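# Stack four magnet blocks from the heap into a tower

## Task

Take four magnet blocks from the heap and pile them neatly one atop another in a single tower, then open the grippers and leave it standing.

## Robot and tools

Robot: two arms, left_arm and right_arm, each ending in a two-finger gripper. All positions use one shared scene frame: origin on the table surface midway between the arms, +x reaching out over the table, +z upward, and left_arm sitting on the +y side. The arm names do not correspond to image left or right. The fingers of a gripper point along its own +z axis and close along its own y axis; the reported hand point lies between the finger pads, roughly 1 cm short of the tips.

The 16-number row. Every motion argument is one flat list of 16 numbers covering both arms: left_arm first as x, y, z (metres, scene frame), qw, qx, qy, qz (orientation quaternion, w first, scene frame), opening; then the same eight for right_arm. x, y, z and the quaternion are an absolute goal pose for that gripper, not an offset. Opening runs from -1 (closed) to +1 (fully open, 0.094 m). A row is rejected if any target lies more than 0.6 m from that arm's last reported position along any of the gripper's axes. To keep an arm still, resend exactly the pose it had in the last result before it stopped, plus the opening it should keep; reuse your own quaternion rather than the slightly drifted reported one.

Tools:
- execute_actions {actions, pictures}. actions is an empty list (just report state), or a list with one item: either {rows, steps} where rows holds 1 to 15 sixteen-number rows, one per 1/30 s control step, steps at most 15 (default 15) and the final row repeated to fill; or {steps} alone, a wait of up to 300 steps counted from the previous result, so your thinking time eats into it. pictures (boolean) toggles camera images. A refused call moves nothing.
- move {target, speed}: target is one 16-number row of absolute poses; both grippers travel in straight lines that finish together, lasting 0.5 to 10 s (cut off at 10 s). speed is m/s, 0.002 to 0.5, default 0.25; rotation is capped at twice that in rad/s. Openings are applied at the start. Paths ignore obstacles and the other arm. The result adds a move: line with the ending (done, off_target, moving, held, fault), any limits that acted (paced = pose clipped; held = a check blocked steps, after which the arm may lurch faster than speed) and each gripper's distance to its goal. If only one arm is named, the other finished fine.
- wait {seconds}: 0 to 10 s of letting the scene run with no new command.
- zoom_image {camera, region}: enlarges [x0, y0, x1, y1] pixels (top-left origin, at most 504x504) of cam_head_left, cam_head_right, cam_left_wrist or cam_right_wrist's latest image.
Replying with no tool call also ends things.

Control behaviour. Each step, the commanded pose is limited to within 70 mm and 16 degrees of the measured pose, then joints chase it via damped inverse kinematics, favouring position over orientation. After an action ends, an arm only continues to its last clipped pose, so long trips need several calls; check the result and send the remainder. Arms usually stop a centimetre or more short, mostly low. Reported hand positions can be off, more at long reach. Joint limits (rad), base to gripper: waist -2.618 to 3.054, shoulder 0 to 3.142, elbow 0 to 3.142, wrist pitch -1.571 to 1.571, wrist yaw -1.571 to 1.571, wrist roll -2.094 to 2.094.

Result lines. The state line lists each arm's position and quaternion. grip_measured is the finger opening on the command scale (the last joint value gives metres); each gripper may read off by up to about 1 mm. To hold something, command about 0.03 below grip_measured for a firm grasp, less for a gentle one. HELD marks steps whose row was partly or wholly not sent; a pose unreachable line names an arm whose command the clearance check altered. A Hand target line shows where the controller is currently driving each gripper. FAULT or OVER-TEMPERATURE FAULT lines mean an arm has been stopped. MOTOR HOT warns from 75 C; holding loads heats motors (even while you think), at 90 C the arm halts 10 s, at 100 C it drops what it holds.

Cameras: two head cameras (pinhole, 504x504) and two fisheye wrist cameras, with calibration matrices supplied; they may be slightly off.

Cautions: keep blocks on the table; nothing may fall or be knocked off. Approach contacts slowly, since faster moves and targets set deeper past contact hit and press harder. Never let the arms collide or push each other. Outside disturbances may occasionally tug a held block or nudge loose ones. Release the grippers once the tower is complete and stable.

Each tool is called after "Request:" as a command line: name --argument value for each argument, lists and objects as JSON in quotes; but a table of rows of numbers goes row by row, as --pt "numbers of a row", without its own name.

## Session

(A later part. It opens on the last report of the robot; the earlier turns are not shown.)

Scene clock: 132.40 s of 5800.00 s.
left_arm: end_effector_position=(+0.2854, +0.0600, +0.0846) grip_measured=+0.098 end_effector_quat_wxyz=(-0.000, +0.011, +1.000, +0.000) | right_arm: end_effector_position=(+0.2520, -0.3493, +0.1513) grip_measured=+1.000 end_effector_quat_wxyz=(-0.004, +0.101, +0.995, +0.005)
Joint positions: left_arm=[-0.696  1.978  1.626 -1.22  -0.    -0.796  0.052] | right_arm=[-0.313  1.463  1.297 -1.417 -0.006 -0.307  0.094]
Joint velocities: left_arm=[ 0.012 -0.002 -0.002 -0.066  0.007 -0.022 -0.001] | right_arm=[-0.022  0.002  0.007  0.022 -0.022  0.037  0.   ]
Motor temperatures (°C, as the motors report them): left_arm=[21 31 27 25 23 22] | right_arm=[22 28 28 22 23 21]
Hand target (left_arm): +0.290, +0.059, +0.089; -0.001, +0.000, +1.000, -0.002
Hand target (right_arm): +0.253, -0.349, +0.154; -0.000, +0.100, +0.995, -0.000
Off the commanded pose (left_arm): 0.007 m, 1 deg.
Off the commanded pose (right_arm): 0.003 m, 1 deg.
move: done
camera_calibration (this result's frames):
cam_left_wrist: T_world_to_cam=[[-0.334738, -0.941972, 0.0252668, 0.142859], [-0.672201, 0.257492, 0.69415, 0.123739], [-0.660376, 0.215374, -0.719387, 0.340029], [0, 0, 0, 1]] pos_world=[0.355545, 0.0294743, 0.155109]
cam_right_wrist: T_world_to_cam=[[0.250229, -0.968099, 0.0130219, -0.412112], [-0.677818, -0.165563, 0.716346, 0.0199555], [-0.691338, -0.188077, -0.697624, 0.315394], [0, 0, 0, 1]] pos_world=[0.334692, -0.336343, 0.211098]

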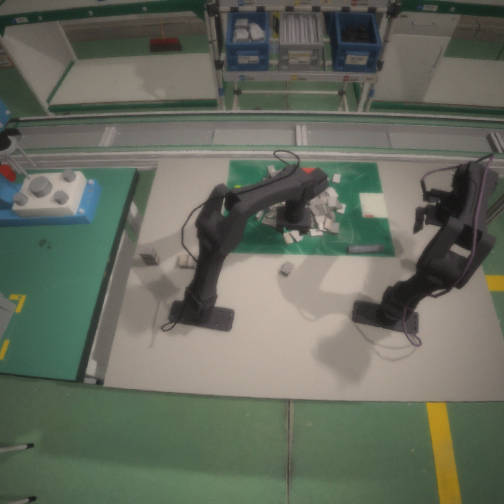

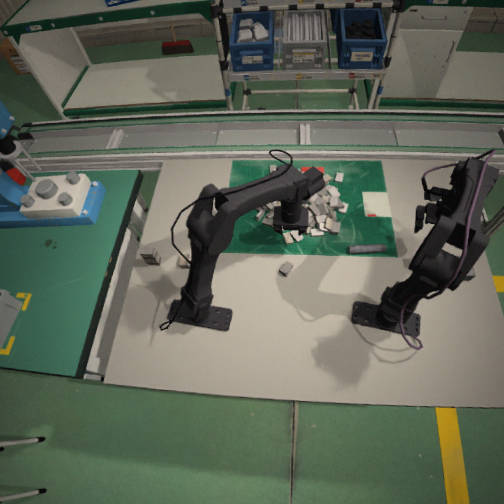

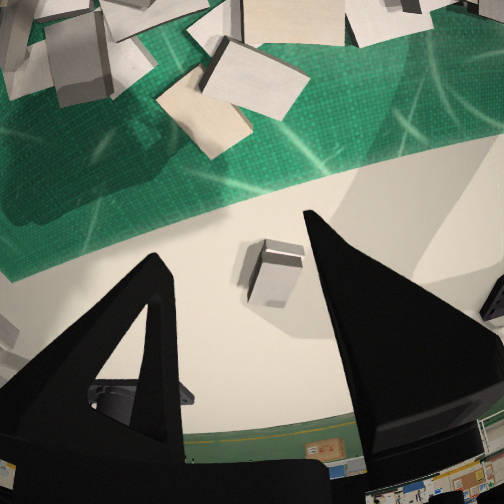

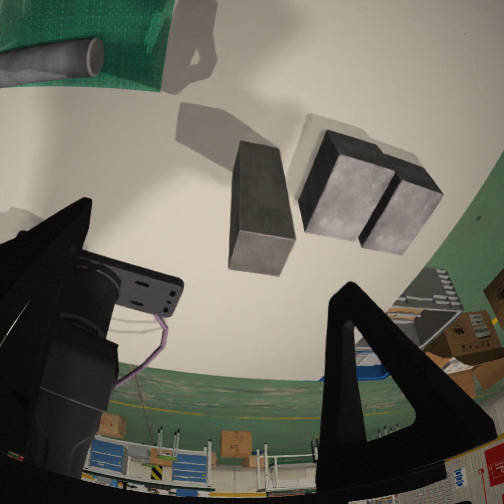

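Request:
move --target '[0.317,0.033,0.04,0.0487,0.396,0.910,0.112,0.17, 0.253,-0.349,0.154,0,0.1,0.995,0,1]' --speed 0.2

Scene clock: 140.67 s of 5800.00 s.
left_arm: end_effector_position=(+0.3093, +0.0460, +0.0350) grip_measured=+0.168 end_effector_quat_wxyz=(+0.028, +0.389, +0.913, +0.118) | right_arm: end_effector_position=(+0.2520, -0.3493, +0.1513) grip_measured=+1.000 end_effector_quat_wxyz=(-0.004, +0.101, +0.995, +0.005)
Joint positions: left_arm=[-0.779  2.173  1.7   -1.162 -0.234 -0.103  0.055] | right_arm=[-0.313  1.463  1.297 -1.417 -0.006 -0.307  0.094]
Joint velocities: left_arm=[-0.012 -0.012  0.012 -0.081 -0.007  0.051  0.001] | right_arm=[ 0.002 -0.007 -0.007 -0.051  0.022 -0.051  0.   ]
Motor temperatures (°C, as the motors report them): left_arm=[21 31 28 24 23 22] | right_arm=[22 28 28 22 23 21]
Hand target (left_arm): +0.317, +0.034, +0.040; +0.049, +0.396, +0.910, +0.113
Hand target (right_arm): +0.253, -0.349, +0.154; -0.000, +0.100, +0.995, -0.000
Off the commanded pose (left_arm): 0.016 m, 3 deg.
Off the commanded pose (right_arm): 0.003 m, 1 deg.
After step 90, 2.67 s passed at rest.
move: off_target (left_arm)
camera_calibration (this result's frames):
cam_left_wrist: T_world_to_cam=[[-0.890545, -0.414646, -0.187077, 0.294008], [-0.399247, 0.515348, 0.758299, 0.0793229], [-0.218016, 0.74999, -0.624487, 0.15836], [0, 0, 0, 1]] pos_world=[0.328022, -0.0377385, 0.0937454]
cam_right_wrist: T_world_to_cam=[[0.250229, -0.968099, 0.0130219, -0.412112], [-0.677818, -0.165563, 0.716346, 0.0199555], [-0.691338, -0.188077, -0.697624, 0.315394], [0, 0, 0, 1]] pos_world=[0.334692, -0.336343, 0.211098]

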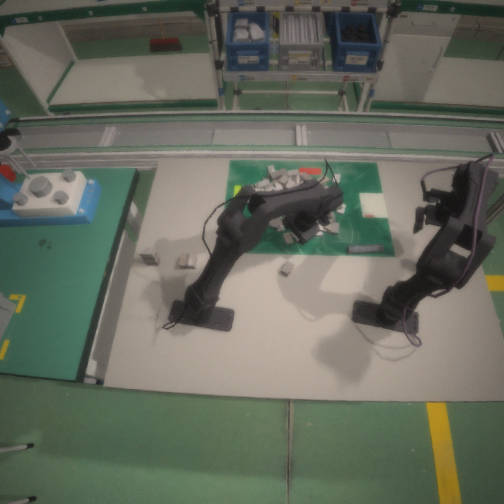

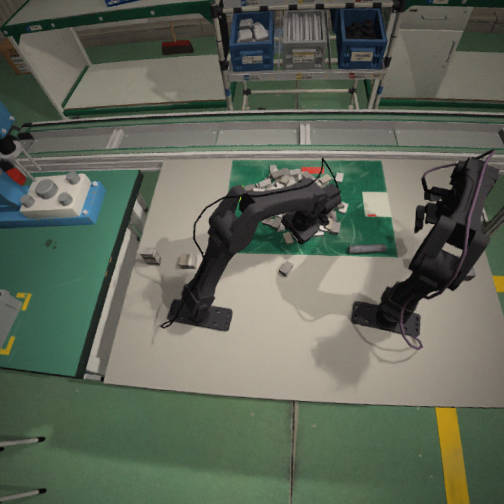

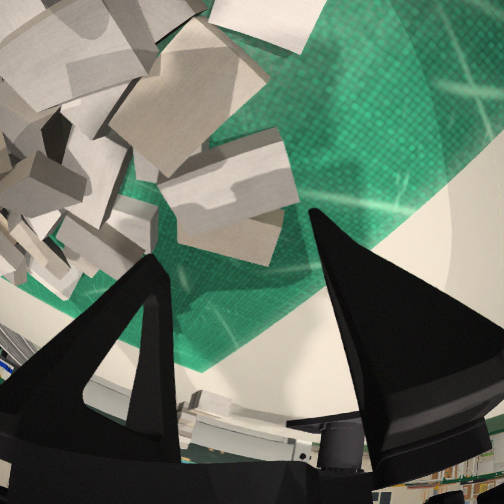

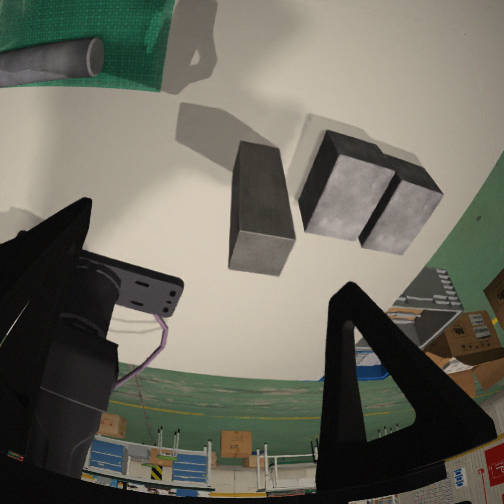

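Request:
move --target '[0.321,0.031,0.024,0.0487,0.396,0.910,0.112,0.17, 0.253,-0.349,0.154,0,0.1,0.995,0,1]' --speed 0.05

Scene clock: 143.07 s of 5800.00 s.
left_arm: end_effector_position=(+0.3138, +0.0405, +0.0207) grip_measured=+0.168 end_effector_quat_wxyz=(+0.031, +0.392, +0.912, +0.117) | right_arm: end_effector_position=(+0.2520, -0.3493, +0.1513) grip_measured=+1.000 end_effector_quat_wxyz=(-0.004, +0.101, +0.995, +0.005)
Joint positions: left_arm=[-0.779  2.209  1.7   -1.119 -0.235 -0.095  0.055] | right_arm=[-0.313  1.463  1.297 -1.417 -0.006 -0.307  0.094]
Joint velocities: left_arm=[ 0.012  0.002  0.002 -0.022  0.022  0.007  0.001] | right_arm=[ 0.002 -0.002  0.012  0.037 -0.022  0.022  0.   ]
Motor temperatures (°C, as the motors report them): left_arm=[21 32 28 24 23 22] | right_arm=[22 28 28 22 23 21]
Hand target (left_arm): +0.321, +0.031, +0.024; +0.049, +0.396, +0.910, +0.112
Hand target (right_arm): +0.253, -0.349, +0.154; -0.000, +0.100, +0.995, -0.000
Off the commanded pose (left_arm): 0.012 m, 2 deg.
Off the commanded pose (right_arm): 0.003 m, 1 deg.
move: off_target (left_arm)
camera_calibration (this result's frames):
cam_left_wrist: T_world_to_cam=[[-0.893138, -0.408371, -0.188513, 0.293671], [-0.397716, 0.521297, 0.755031, 0.094189], [-0.210061, 0.749321, -0.628006, 0.152131], [0, 0, 0, 1]] pos_world=[0.331706, -0.0431689, 0.0797847]
cam_right_wrist: T_world_to_cam=[[0.250229, -0.968099, 0.0130219, -0.412112], [-0.677818, -0.165563, 0.716346, 0.0199555], [-0.691338, -0.188077, -0.697624, 0.315394], [0, 0, 0, 1]] pos_world=[0.334692, -0.336343, 0.211098]

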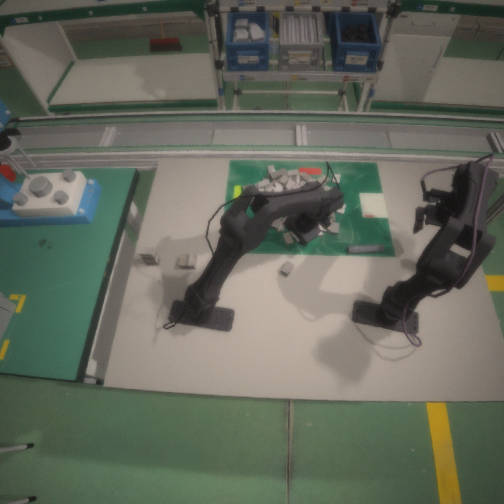

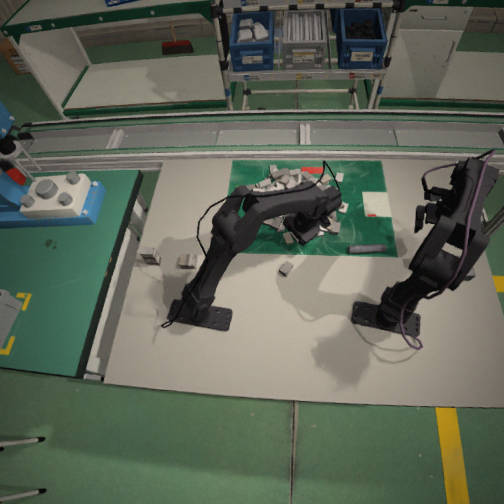

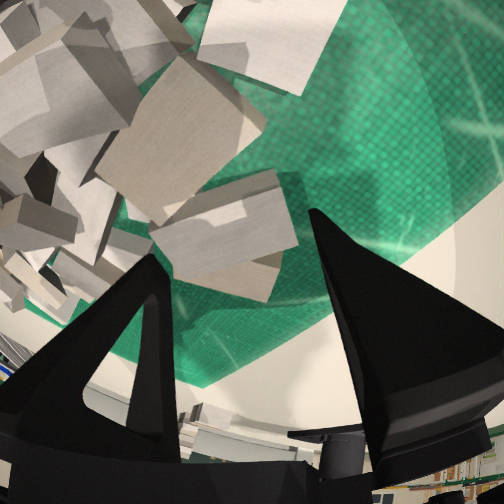

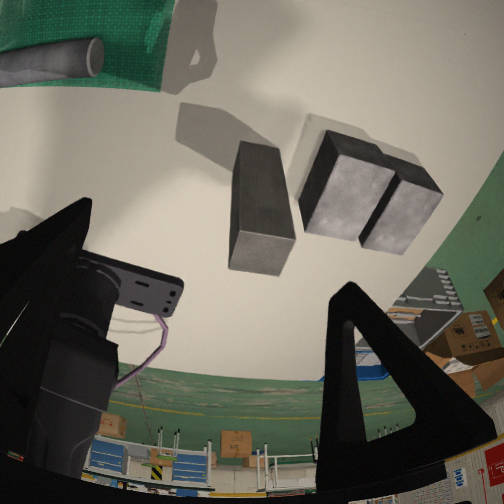

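Request:
move --target '[0.325,0.038,0.014,0.0487,0.396,0.910,0.112,0.17, 0.253,-0.349,0.154,0,0.1,0.995,0,1]' --speed 0.03

Scene clock: 147.03 s of 5800.00 s.
left_arm: end_effector_position=(+0.3209, +0.0316, +0.0203) grip_measured=+0.168 end_effector_quat_wxyz=(+0.050, +0.398, +0.910, +0.106) | right_arm: end_effector_position=(+0.2520, -0.3493, +0.1513) grip_measured=+1.000 end_effector_quat_wxyz=(-0.004, +0.101, +0.995, +0.005)
Joint positions: left_arm=[-0.779  2.209  1.7   -1.073 -0.235 -0.077  0.055] | right_arm=[-0.313  1.463  1.297 -1.417 -0.006 -0.307  0.094]
Joint velocities: left_arm=[ 0.012  0.002 -0.007 -0.051  0.022 -0.022  0.   ] | right_arm=[-0.022  0.007  0.022 -0.022 -0.022 -0.066  0.   ]
Motor temperatures (°C, as the motors report them): left_arm=[21 32 28 25 23 22] | right_arm=[22 28 28 22 23 21]
Hand target (left_arm): +0.325, +0.038, +0.014; +0.049, +0.396, +0.910, +0.112
Hand target (right_arm): +0.253, -0.349, +0.154; -0.000, +0.100, +0.995, -0.000
Off the commanded pose (left_arm): 0.010 m, 1 deg.
Off the commanded pose (right_arm): 0.003 m, 1 deg.
After step 90, 0.03 s passed at rest.
move: done
camera_calibration (this result's frames):
cam_left_wrist: T_world_to_cam=[[-0.895178, -0.399273, -0.198085, 0.296821], [-0.407513, 0.553182, 0.726583, 0.104628], [-0.180528, 0.731143, -0.657905, 0.151723], [0, 0, 0, 1]] pos_world=[0.335735, -0.0502968, 0.0825938]
cam_right_wrist: T_world_to_cam=[[0.250229, -0.968099, 0.0130219, -0.412112], [-0.677818, -0.165563, 0.716346, 0.0199555], [-0.691338, -0.188077, -0.697624, 0.315394], [0, 0, 0, 1]] pos_world=[0.334692, -0.336343, 0.211098]

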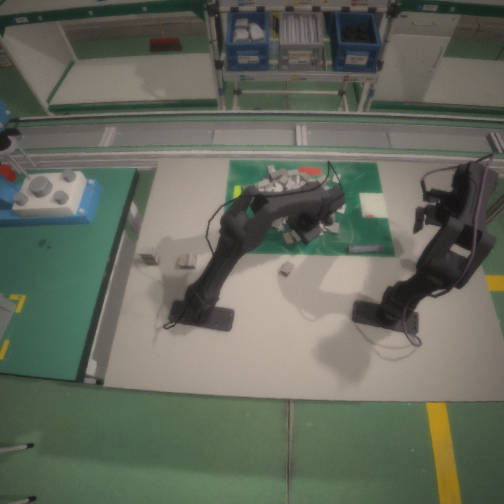

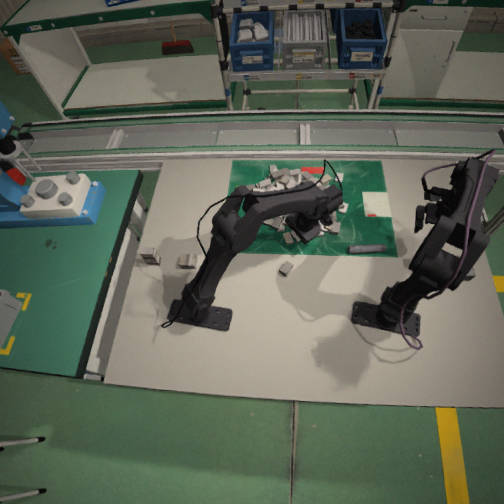

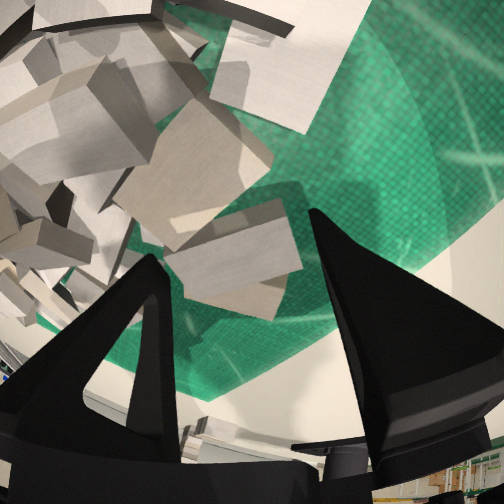

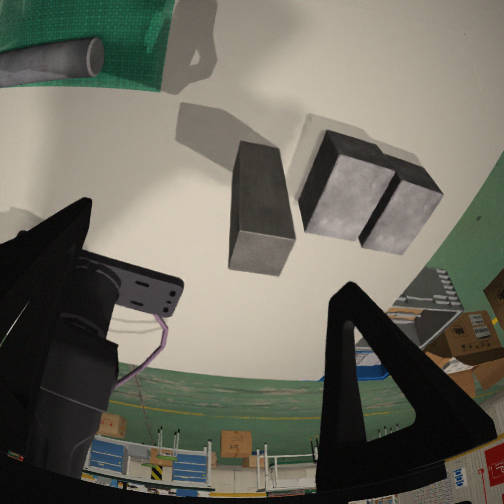

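Request:
move --target '[0.317,0.041,0.008,0.0487,0.396,0.910,0.112,0.17, 0.253,-0.349,0.154,0,0.1,0.995,0,1]' --speed 0.03

Scene clock: 148.97 s of 5800.00 s.
left_arm: end_effector_position=(+0.3181, +0.0354, +0.0129) grip_measured=+0.168 end_effector_quat_wxyz=(+0.050, +0.398, +0.910, +0.107) | right_arm: end_effector_position=(+0.2520, -0.3493, +0.1513) grip_measured=+1.000 end_effector_quat_wxyz=(-0.004, +0.101, +0.995, +0.005)
Joint positions: left_arm=[-0.779  2.201  1.657 -1.04  -0.236 -0.076  0.055] | right_arm=[-0.313  1.463  1.297 -1.417 -0.006 -0.307  0.094]
Joint velocities: left_arm=[ 0.012 -0.017 -0.017 -0.007 -0.022 -0.037 -0.   ] | right_arm=[-0.007 -0.007 -0.002  0.022 -0.066  0.022  0.   ]
Motor temperatures (°C, as the motors report them): left_arm=[21 33 28 25 23 22] | right_arm=[22 28 28 22 23 21]
Hand target (left_arm): +0.317, +0.041, +0.008; +0.048, +0.396, +0.910, +0.112
Hand target (right_arm): +0.253, -0.349, +0.154; -0.000, +0.100, +0.995, -0.000
Off the commanded pose (left_arm): 0.008 m, 1 deg.
Off the commanded pose (right_arm): 0.003 m, 1 deg.
move: done
camera_calibration (this result's frames):
cam_left_wrist: T_world_to_cam=[[-0.895504, -0.398471, -0.198226, 0.294422], [-0.40666, 0.551638, 0.728232, 0.106499], [-0.18083, 0.732746, -0.656037, 0.143636], [0, 0, 0, 1]] pos_world=[0.332939, -0.0466789, 0.0750371]
cam_right_wrist: T_world_to_cam=[[0.250229, -0.968099, 0.0130219, -0.412112], [-0.677818, -0.165563, 0.716346, 0.0199555], [-0.691338, -0.188077, -0.697624, 0.315394], [0, 0, 0, 1]] pos_world=[0.334692, -0.336343, 0.211098]

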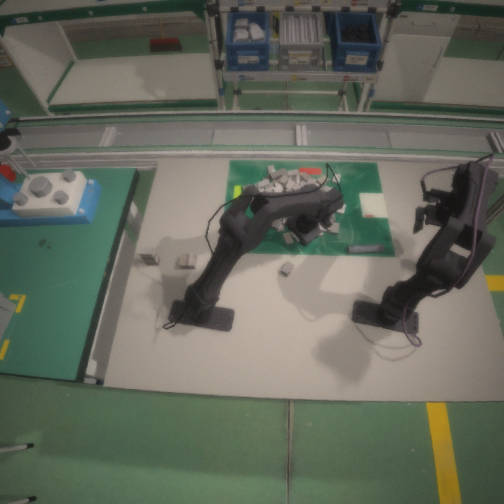

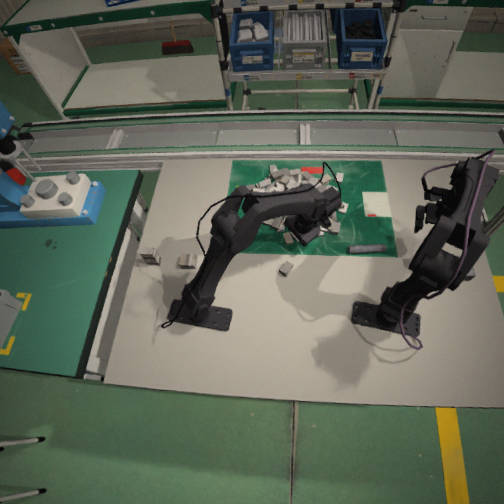

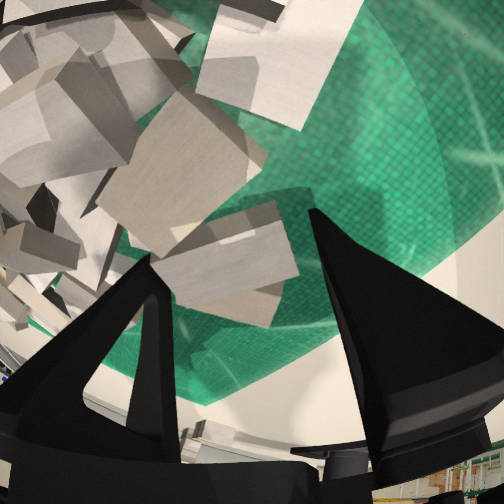

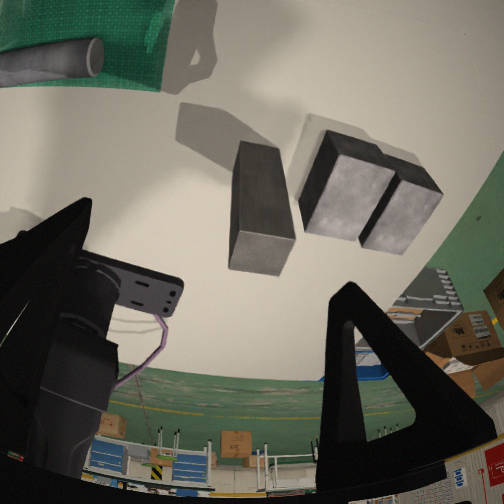

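Request:
execute_actions --actions '[{"rows":[[0.317,0.039,0.012,0.0487,0.396,0.910,0.112,0.1, 0.253,-0.349,0.154,0,0.1,0.995,0,1],[0.317,0.039,0.012,0.0487,0.396,0.910,0.112,0.05, 0.253,-0.349,0.154,0,0.1,0.995,0,1],[0.317,0.039,0.012,0.0487,0.396,0.910,0.112,0.0, 0.253,-0.349,0.154,0,0.1,0.995,0,1],[0.317,0.039,0.012,0.0487,0.396,0.910,0.112,-0.05, 0.253,-0.349,0.154,0,0.1,0.995,0,1],[0.317,0.039,0.012,0.0487,0.396,0.910,0.112,-0.1, 0.253,-0.349,0.154,0,0.1,0.995,0,1],[0.317,0.039,0.012,0.0487,0.396,0.910,0.112,-0.16, 0.253,-0.349,0.154,0,0.1,0.995,0,1]],"steps":15}]'

Scene clock: 151.70 s of 5800.00 s.
left_arm: end_effector_position=(+0.3181, +0.0353, +0.0129) grip_measured=-0.120 end_effector_quat_wxyz=(+0.050, +0.398, +0.910, +0.107) | right_arm: end_effector_position=(+0.2520, -0.3493, +0.1513) grip_measured=+1.000 end_effector_quat_wxyz=(-0.004, +0.101, +0.995, +0.005)
Joint positions: left_arm=[-0.779  2.201  1.657 -1.039 -0.236 -0.076  0.041] | right_arm=[-0.313  1.463  1.297 -1.417 -0.006 -0.307  0.094]
Joint velocities: left_arm=[ 0.007  0.007 -0.012 -0.022  0.007  0.007 -0.   ] | right_arm=[ 0.002  0.007 -0.012  0.007 -0.051  0.081  0.   ]
Motor temperatures (°C, as the motors report them): left_arm=[21 33 28 25 23 22] | right_arm=[22 28 28 22 23 21]
Hand target (left_arm): +0.317, +0.039, +0.012; +0.049, +0.396, +0.910, +0.112
Hand target (right_arm): +0.253, -0.349, +0.154; -0.000, +0.100, +0.995, -0.000
Off the commanded pose (left_arm): 0.004 m, 1 deg.
Off the commanded pose (right_arm): 0.003 m, 1 deg.
Steps of this call (steps 1 to 67: nothing new was sent; steps 68 to 82: all 15 steps of this action). Readings (end_effector_position):
68: left_arm (+0.3181, +0.0353, +0.0129) | right_arm (+0.2520, -0.3493, +0.1513)
69: left_arm (+0.3180, +0.0352, +0.0129) | right_arm (+0.2520, -0.3493, +0.1513)
71: left_arm (+0.3181, +0.0353, +0.0129) | right_arm (+0.2520, -0.3493, +0.1513)
75: left_arm (+0.3181, +0.0353, +0.0129) | right_arm (+0.2520, -0.3493, +0.1513)
82: the state above
camera_calibration (this result's frames):
cam_left_wrist: T_world_to_cam=[[-0.895457, -0.39853, -0.198319, 0.294433], [-0.406833, 0.551856, 0.727971, 0.106614], [-0.180675, 0.73255, -0.656298, 0.14366], [0, 0, 0, 1]] pos_world=[0.332982, -0.0467332, 0.0750639]
cam_right_wrist: T_world_to_cam=[[0.250229, -0.968099, 0.0130219, -0.412112], [-0.677818, -0.165563, 0.716346, 0.0199555], [-0.691338, -0.188077, -0.697624, 0.315394], [0, 0, 0, 1]] pos_world=[0.334692, -0.336343, 0.211098]

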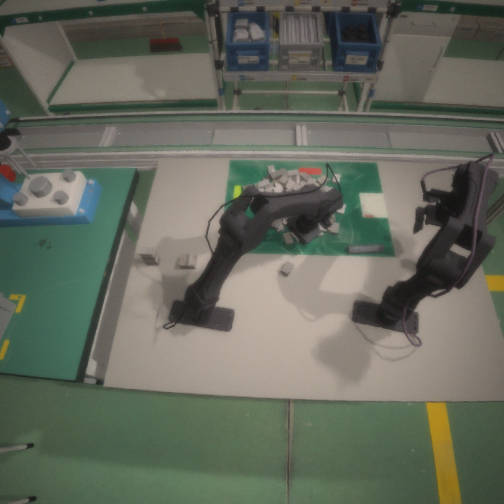

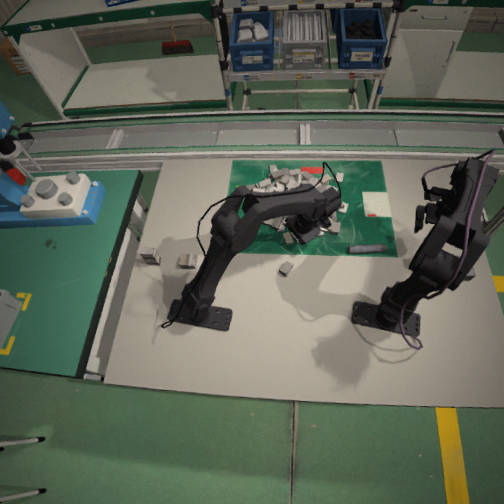

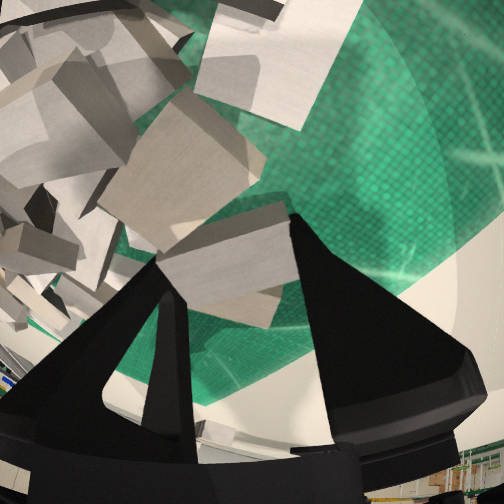

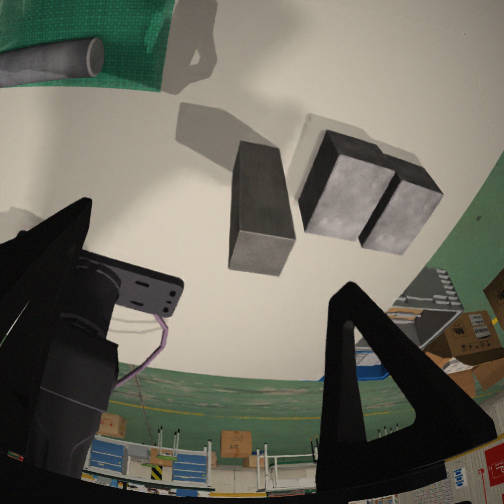

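Request:
move --target '[0.31,0.04,0.07,0,0.399,0.917,0,-0.16, 0.253,-0.349,0.154,0,0.1,0.995,0,1]' --speed 0.15

Request:
move --target '[0.189,0.066,0.05,0,0.881,0.473,0,-0.16, 0.253,-0.349,0.154,0,0.1,0.995,0,1]' --speed 0.3

Scene clock: 154.67 s of 5800.00 s.
left_arm: end_effector_position=(+0.3050, +0.0428, +0.0533) grip_measured=-0.120 end_effector_quat_wxyz=(-0.015, +0.398, +0.917, +0.011) | right_arm: end_effector_position=(+0.2520, -0.3493, +0.1513) grip_measured=+1.000 end_effector_quat_wxyz=(-0.004, +0.101, +0.995, +0.005)
Joint positions: left_arm=[-0.693  2.134  1.733 -1.206 -0.008  0.004  0.041] | right_arm=[-0.313  1.463  1.297 -1.417 -0.006 -0.307  0.094]
Joint velocities: left_arm=[-0.012  0.007  0.017 -0.081 -0.007 -0.007 -0.   ] | right_arm=[-0.007 -0.017 -0.002  0.022  0.037 -0.007  0.   ]
Motor temperatures (°C, as the motors report them): left_arm=[21 34 28 25 23 22] | right_arm=[22 28 28 22 23 21]
Hand target (left_arm): +0.310, +0.039, +0.070; -0.000, +0.399, +0.917, -0.001
Hand target (right_arm): +0.253, -0.349, +0.154; -0.000, +0.100, +0.995, -0.000
Off the commanded pose (left_arm): 0.018 m, 2 deg.
Off the commanded pose (right_arm): 0.003 m, 1 deg.
move: off_target (left_arm)
camera_calibration (this result's frames):
cam_left_wrist: T_world_to_cam=[[-0.907352, -0.419344, 0.0293742, 0.286066], [-0.271978, 0.638896, 0.719611, 0.0233404], [-0.320532, 0.644951, -0.693756, 0.210767], [0, 0, 0, 1]] pos_world=[0.333468, -0.0308867, 0.121022]
cam_right_wrist: T_world_to_cam=[[0.250229, -0.968099, 0.0130219, -0.412112], [-0.677818, -0.165563, 0.716346, 0.0199555], [-0.691338, -0.188077, -0.697624, 0.315394], [0, 0, 0, 1]] pos_world=[0.334692, -0.336343, 0.211098]

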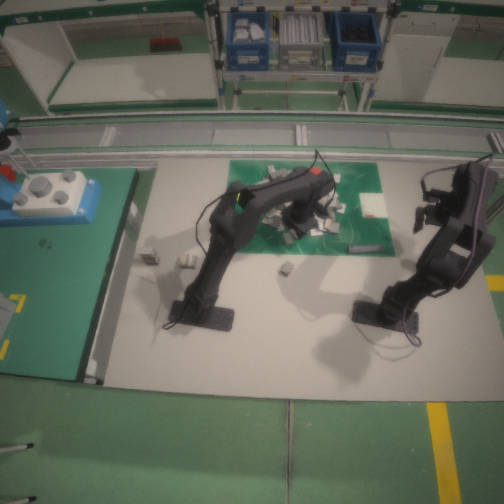

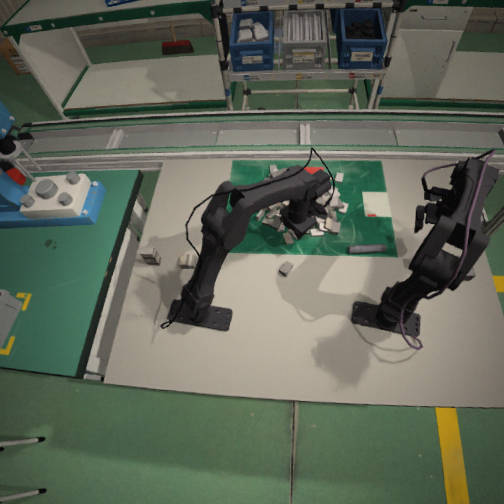

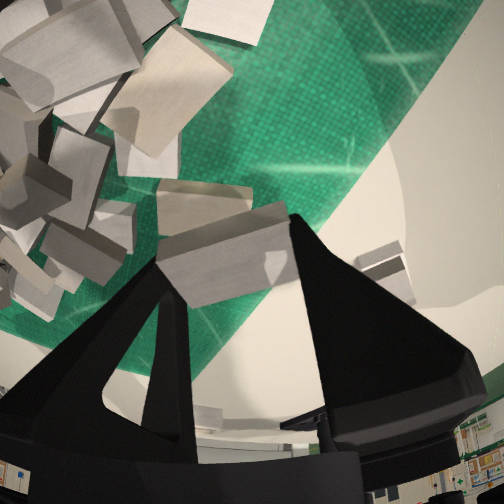

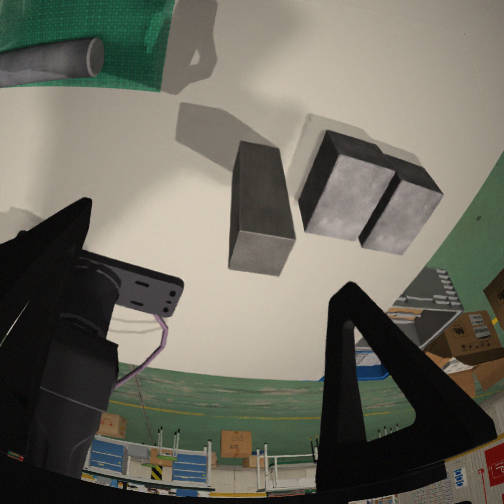

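Scene clock: 157.47 s of 5800.00 s.
left_arm: end_effector_position=(+0.1924, +0.0678, +0.0472) grip_measured=-0.120 end_effector_quat_wxyz=(-0.013, +0.876, +0.481, +0.004) | right_arm: end_effector_position=(+0.2520, -0.3493, +0.1513) grip_measured=+1.000 end_effector_quat_wxyz=(-0.004, +0.101, +0.995, +0.005)
Joint positions: left_arm=[-0.902  1.795  1.231 -1.031 -0.009  1.114  0.041] | right_arm=[-0.313  1.463  1.297 -1.417 -0.006 -0.307  0.094]
Joint velocities: left_arm=[-0.007  0.002 -0.007 -0.022 -0.022  0.022 -0.   ] | right_arm=[ 0.007 -0.012  0.017 -0.007  0.051  0.007  0.   ]
Motor temperatures (°C, as the motors report them): left_arm=[21 35 28 25 23 22] | right_arm=[22 28 28 22 23 21]
Hand target (left_arm): +0.189, +0.067, +0.051; -0.002, +0.881, +0.473, +0.002
Hand target (right_arm): +0.253, -0.349, +0.154; -0.000, +0.100, +0.995, -0.000
Off the commanded pose (left_arm): 0.005 m, 2 deg.
Off the commanded pose (right_arm): 0.003 m, 1 deg.
move: done
camera_calibration (this result's frames):
cam_left_wrist: T_world_to_cam=[[-0.631482, 0.773832, 0.0491321, 0.059614], [0.572898, 0.422935, 0.702078, -0.165994], [0.522511, 0.471498, -0.710403, 0.00462427], [0, 0, 0, 1]] pos_world=[0.130327, 0.021893, 0.116897]
cam_right_wrist: T_world_to_cam=[[0.250229, -0.968099, 0.0130219, -0.412112], [-0.677818, -0.165563, 0.716346, 0.0199555], [-0.691338, -0.188077, -0.697624, 0.315394], [0, 0, 0, 1]] pos_world=[0.334692, -0.336343, 0.211098]

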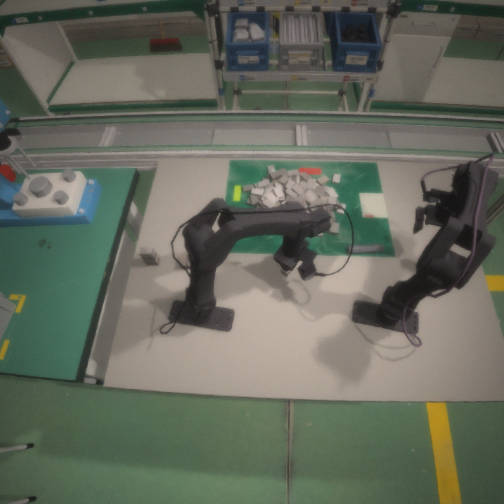

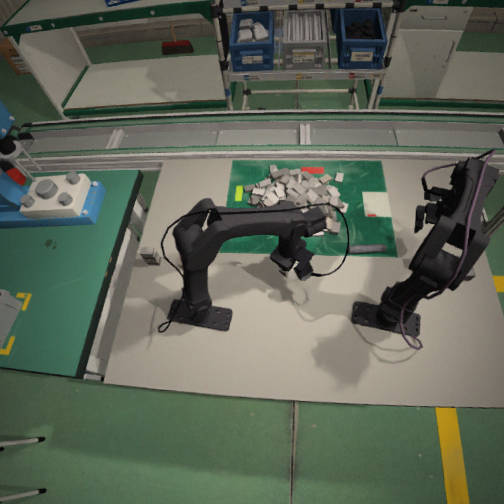

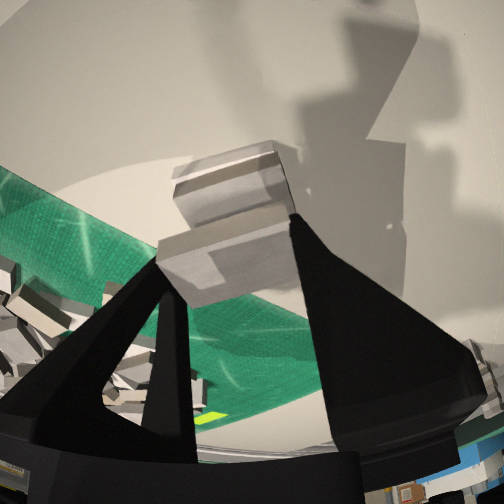

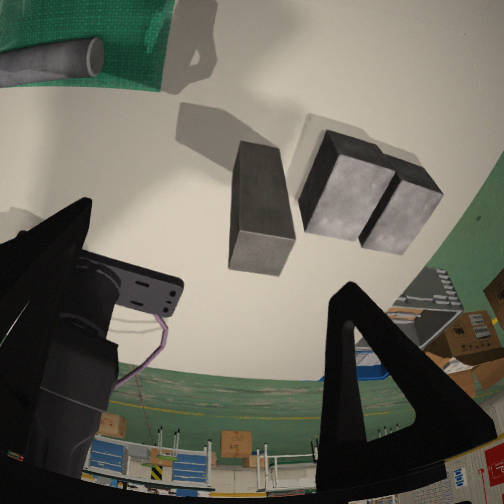

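Request:
move --target '[0.189,0.064,0.032,0,0.881,0.473,0,-0.16, 0.253,-0.349,0.154,0,0.1,0.995,0,1]' --speed 0.04

Request:
zoom_image --camera "cam_left_wrist" --region '[120,140,320,320]'

Scene clock: 160.00 s of 5800.00 s.
left_arm: end_effector_position=(+0.1943, +0.0647, +0.0367) grip_measured=-0.120 end_effector_quat_wxyz=(+0.002, +0.877, +0.480, +0.005) | right_arm: end_effector_position=(+0.2520, -0.3493, +0.1513) grip_measured=+1.000 end_effector_quat_wxyz=(-0.004, +0.101, +0.995, +0.005)
Joint positions: left_arm=[-0.902  1.795  1.187 -0.957 -0.009  1.117  0.041] | right_arm=[-0.313  1.463  1.297 -1.417 -0.006 -0.307  0.094]
Joint velocities: left_arm=[-0.007  0.002  0.012  0.066 -0.051  0.051 -0.001] | right_arm=[ 0.012 -0.002 -0.007 -0.022  0.022  0.007  0.   ]
Motor temperatures (°C, as the motors report them): left_arm=[21 34 28 25 23 22] | right_arm=[22 28 28 22 23 21]
Hand target (left_arm): +0.189, +0.064, +0.032; -0.000, +0.881, +0.473, +0.000
Hand target (right_arm): +0.253, -0.349, +0.154; -0.000, +0.100, +0.995, -0.000
Off the commanded pose (left_arm): 0.007 m, 1 deg.
Off the commanded pose (right_arm): 0.003 m, 1 deg.
move: done
camera_calibration (this result's frames):
cam_left_wrist: T_world_to_cam=[[-0.629648, 0.776631, 0.0197003, 0.0642749], [0.563387, 0.439008, 0.699904, -0.157514], [0.534919, 0.451792, -0.713965, -0.00335381], [0, 0, 0, 1]] pos_world=[0.131006, 0.0207475, 0.106584]
cam_right_wrist: T_world_to_cam=[[0.250229, -0.968099, 0.0130219, -0.412112], [-0.677818, -0.165563, 0.716346, 0.0199555], [-0.691338, -0.188077, -0.697624, 0.315394], [0, 0, 0, 1]] pos_world=[0.334692, -0.336343, 0.211098]

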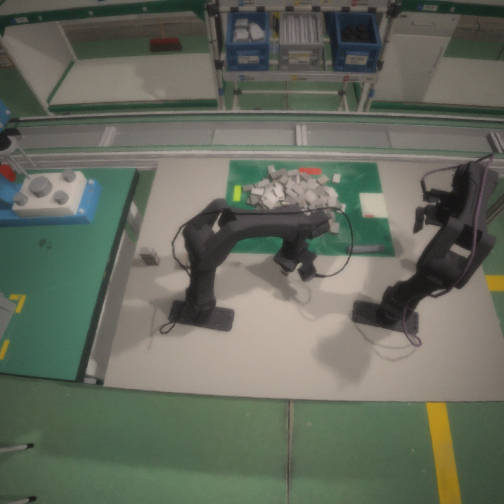

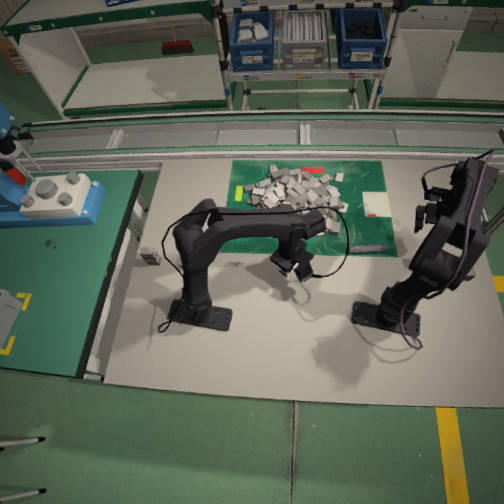

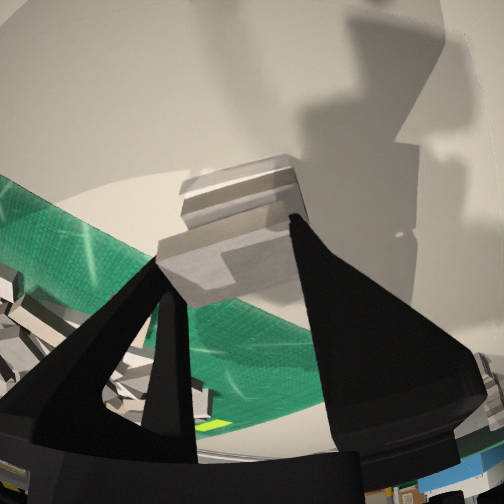

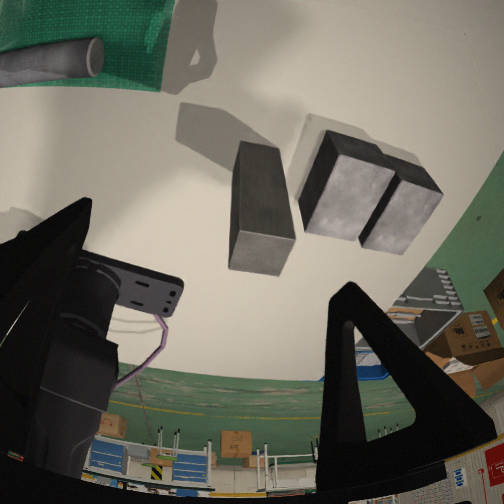

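Region (120, 140, 320, 320) of cam_left_wrist's 504x504 image, scaled by 2.520, with more detail than that image has; it fills the top 454 rows of this view, and the rest is white.

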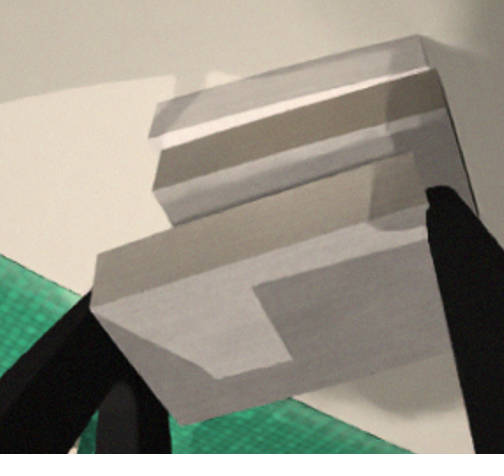

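Request:
move --target '[0.184,0.068,0.030,0,0.881,0.473,0,-0.16, 0.253,-0.349,0.154,0,0.1,0.995,0,1]' --speed 0.03

Request:
zoom_image --camera "cam_left_wrist" --region '[120,140,320,320]'

Scene clock: 162.53 s of 5800.00 s.
left_arm: end_effector_position=(+0.1883, +0.0698, +0.0296) grip_measured=-0.120 end_effector_quat_wxyz=(-0.007, +0.879, +0.476, +0.004) | right_arm: end_effector_position=(+0.2520, -0.3493, +0.1513) grip_measured=+1.000 end_effector_quat_wxyz=(-0.004, +0.101, +0.995, +0.005)
Joint positions: left_arm=[-0.91   1.795  1.156 -0.945 -0.009  1.117  0.041] | right_arm=[-0.313  1.463  1.297 -1.417 -0.006 -0.307  0.094]
Joint velocities: left_arm=[ 0.002 -0.017 -0.007  0.037 -0.007 -0.037  0.   ] | right_arm=[-0.012 -0.002  0.012 -0.022 -0.007 -0.037  0.   ]
Motor temperatures (°C, as the motors report them): left_arm=[21 34 27 25 23 22] | right_arm=[22 28 28 22 23 21]
Hand target (left_arm): +0.184, +0.068, +0.030; -0.000, +0.881, +0.473, +0.000
Hand target (right_arm): +0.253, -0.349, +0.154; -0.000, +0.100, +0.995, -0.000
Off the commanded pose (left_arm): 0.005 m, 1 deg.
Off the commanded pose (right_arm): 0.003 m, 1 deg.
move: done
camera_calibration (this result's frames):
cam_left_wrist: T_world_to_cam=[[-0.623136, 0.781198, 0.0378391, 0.0546495], [0.573474, 0.423473, 0.701284, -0.152248], [0.531818, 0.458695, -0.711877, -0.00748558], [0, 0, 0, 1]] pos_world=[0.125345, 0.0252144, 0.0993723]
cam_right_wrist: T_world_to_cam=[[0.250229, -0.968099, 0.0130219, -0.412112], [-0.677818, -0.165563, 0.716346, 0.0199555], [-0.691338, -0.188077, -0.697624, 0.315394], [0, 0, 0, 1]] pos_world=[0.334692, -0.336343, 0.211098]

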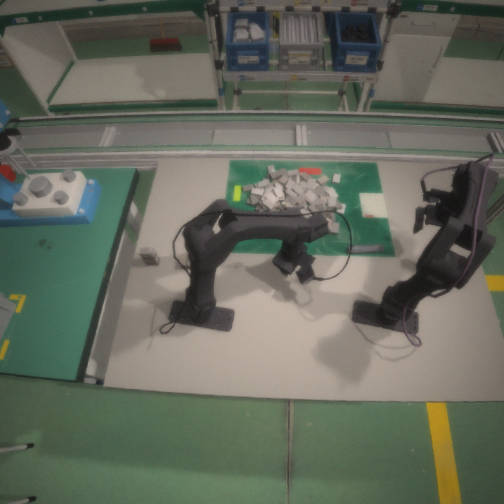

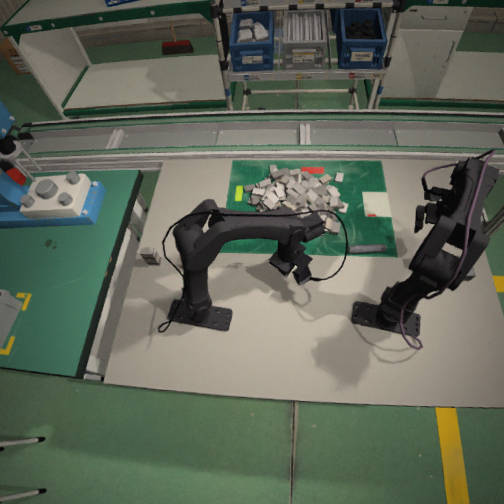

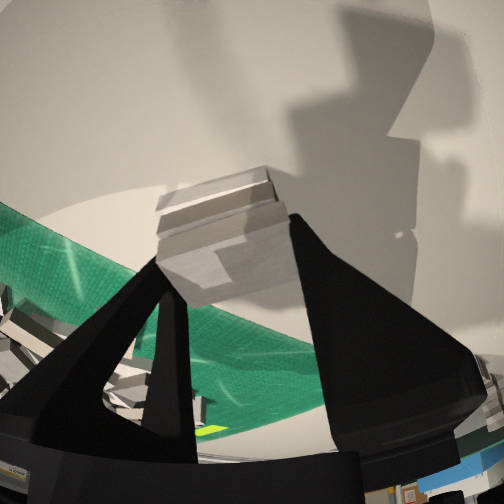

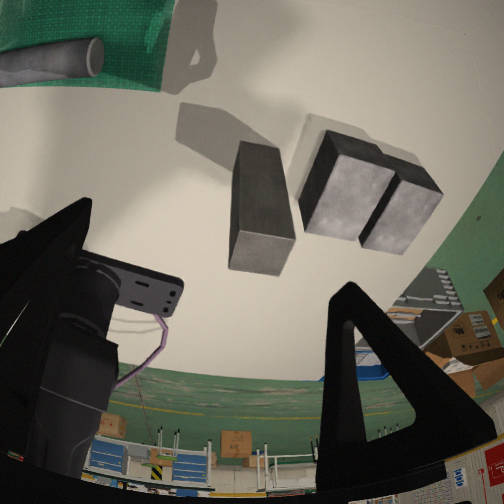

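Region (120, 140, 320, 320) of cam_left_wrist's 504x504 image, scaled by 2.520, with more detail than that image has; it fills the top 454 rows of this view, and the rest is white.

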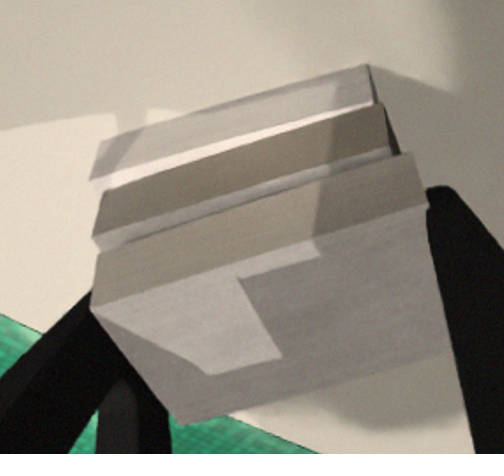

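Request:
move --target '[0.192,0.063,0.025,0,0.881,0.473,0,-0.16, 0.253,-0.349,0.154,0,0.1,0.995,0,1]' --speed 0.02

Request:
zoom_image --camera "cam_left_wrist" --region '[120,140,320,320]'

Scene clock: 164.40 s of 5800.00 s.
left_arm: end_effector_position=(+0.1891, +0.0683, +0.0269) grip_measured=-0.120 end_effector_quat_wxyz=(-0.006, +0.880, +0.475, +0.004) | right_arm: end_effector_position=(+0.2520, -0.3493, +0.1513) grip_measured=+1.000 end_effector_quat_wxyz=(-0.004, +0.101, +0.995, +0.005)
Joint positions: left_arm=[-0.91   1.805  1.156 -0.935 -0.009  1.119  0.041] | right_arm=[-0.313  1.463  1.297 -1.417 -0.006 -0.307  0.094]
Joint velocities: left_arm=[-0.007  0.007 -0.012 -0.022  0.037  0.051 -0.   ] | right_arm=[-0.002 -0.027  0.007 -0.022 -0.007 -0.007  0.   ]
Motor temperatures (°C, as the motors report them): left_arm=[21 34 27 25 23 22] | right_arm=[22 28 28 22 23 21]
Hand target (left_arm): +0.192, +0.063, +0.025; +0.000, +0.881, +0.473, +0.000
Hand target (right_arm): +0.253, -0.349, +0.154; -0.000, +0.100, +0.995, -0.000
Off the commanded pose (left_arm): 0.006 m, 1 deg.
Off the commanded pose (right_arm): 0.003 m, 1 deg.
move: done
camera_calibration (this result's frames):
cam_left_wrist: T_world_to_cam=[[-0.621351, 0.782651, 0.0371581, 0.0559443], [0.57442, 0.422757, 0.700941, -0.150331], [0.532883, 0.456875, -0.71225, -0.00921352], [0, 0, 0, 1]] pos_world=[0.126024, 0.0239779, 0.096732]
cam_right_wrist: T_world_to_cam=[[0.250229, -0.968099, 0.0130219, -0.412112], [-0.677818, -0.165563, 0.716346, 0.0199555], [-0.691338, -0.188077, -0.697624, 0.315394], [0, 0, 0, 1]] pos_world=[0.334692, -0.336343, 0.211098]

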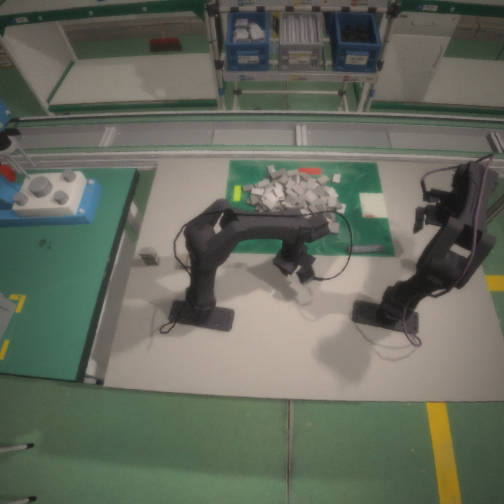

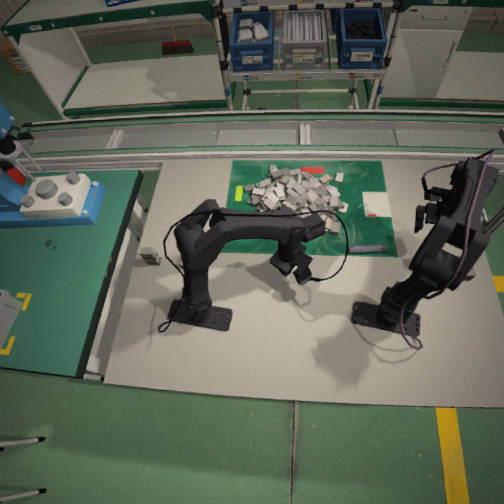

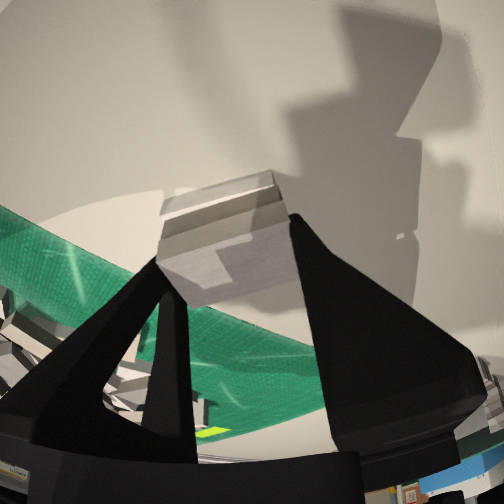

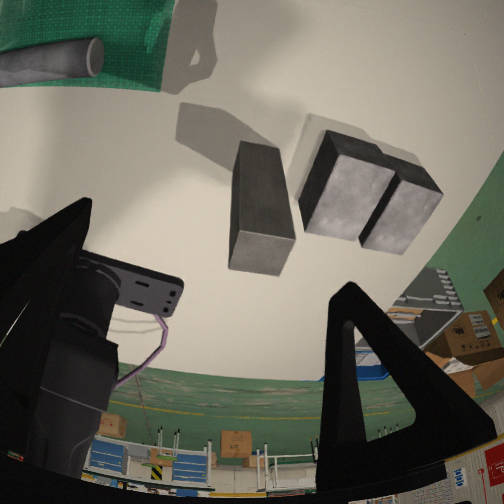

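Region (120, 140, 320, 320) of cam_left_wrist's 504x504 image, scaled by 2.520, with more detail than that image has; it fills the top 454 rows of this view, and the rest is white.

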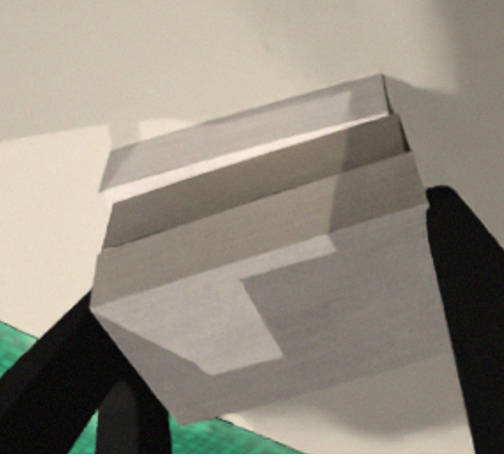

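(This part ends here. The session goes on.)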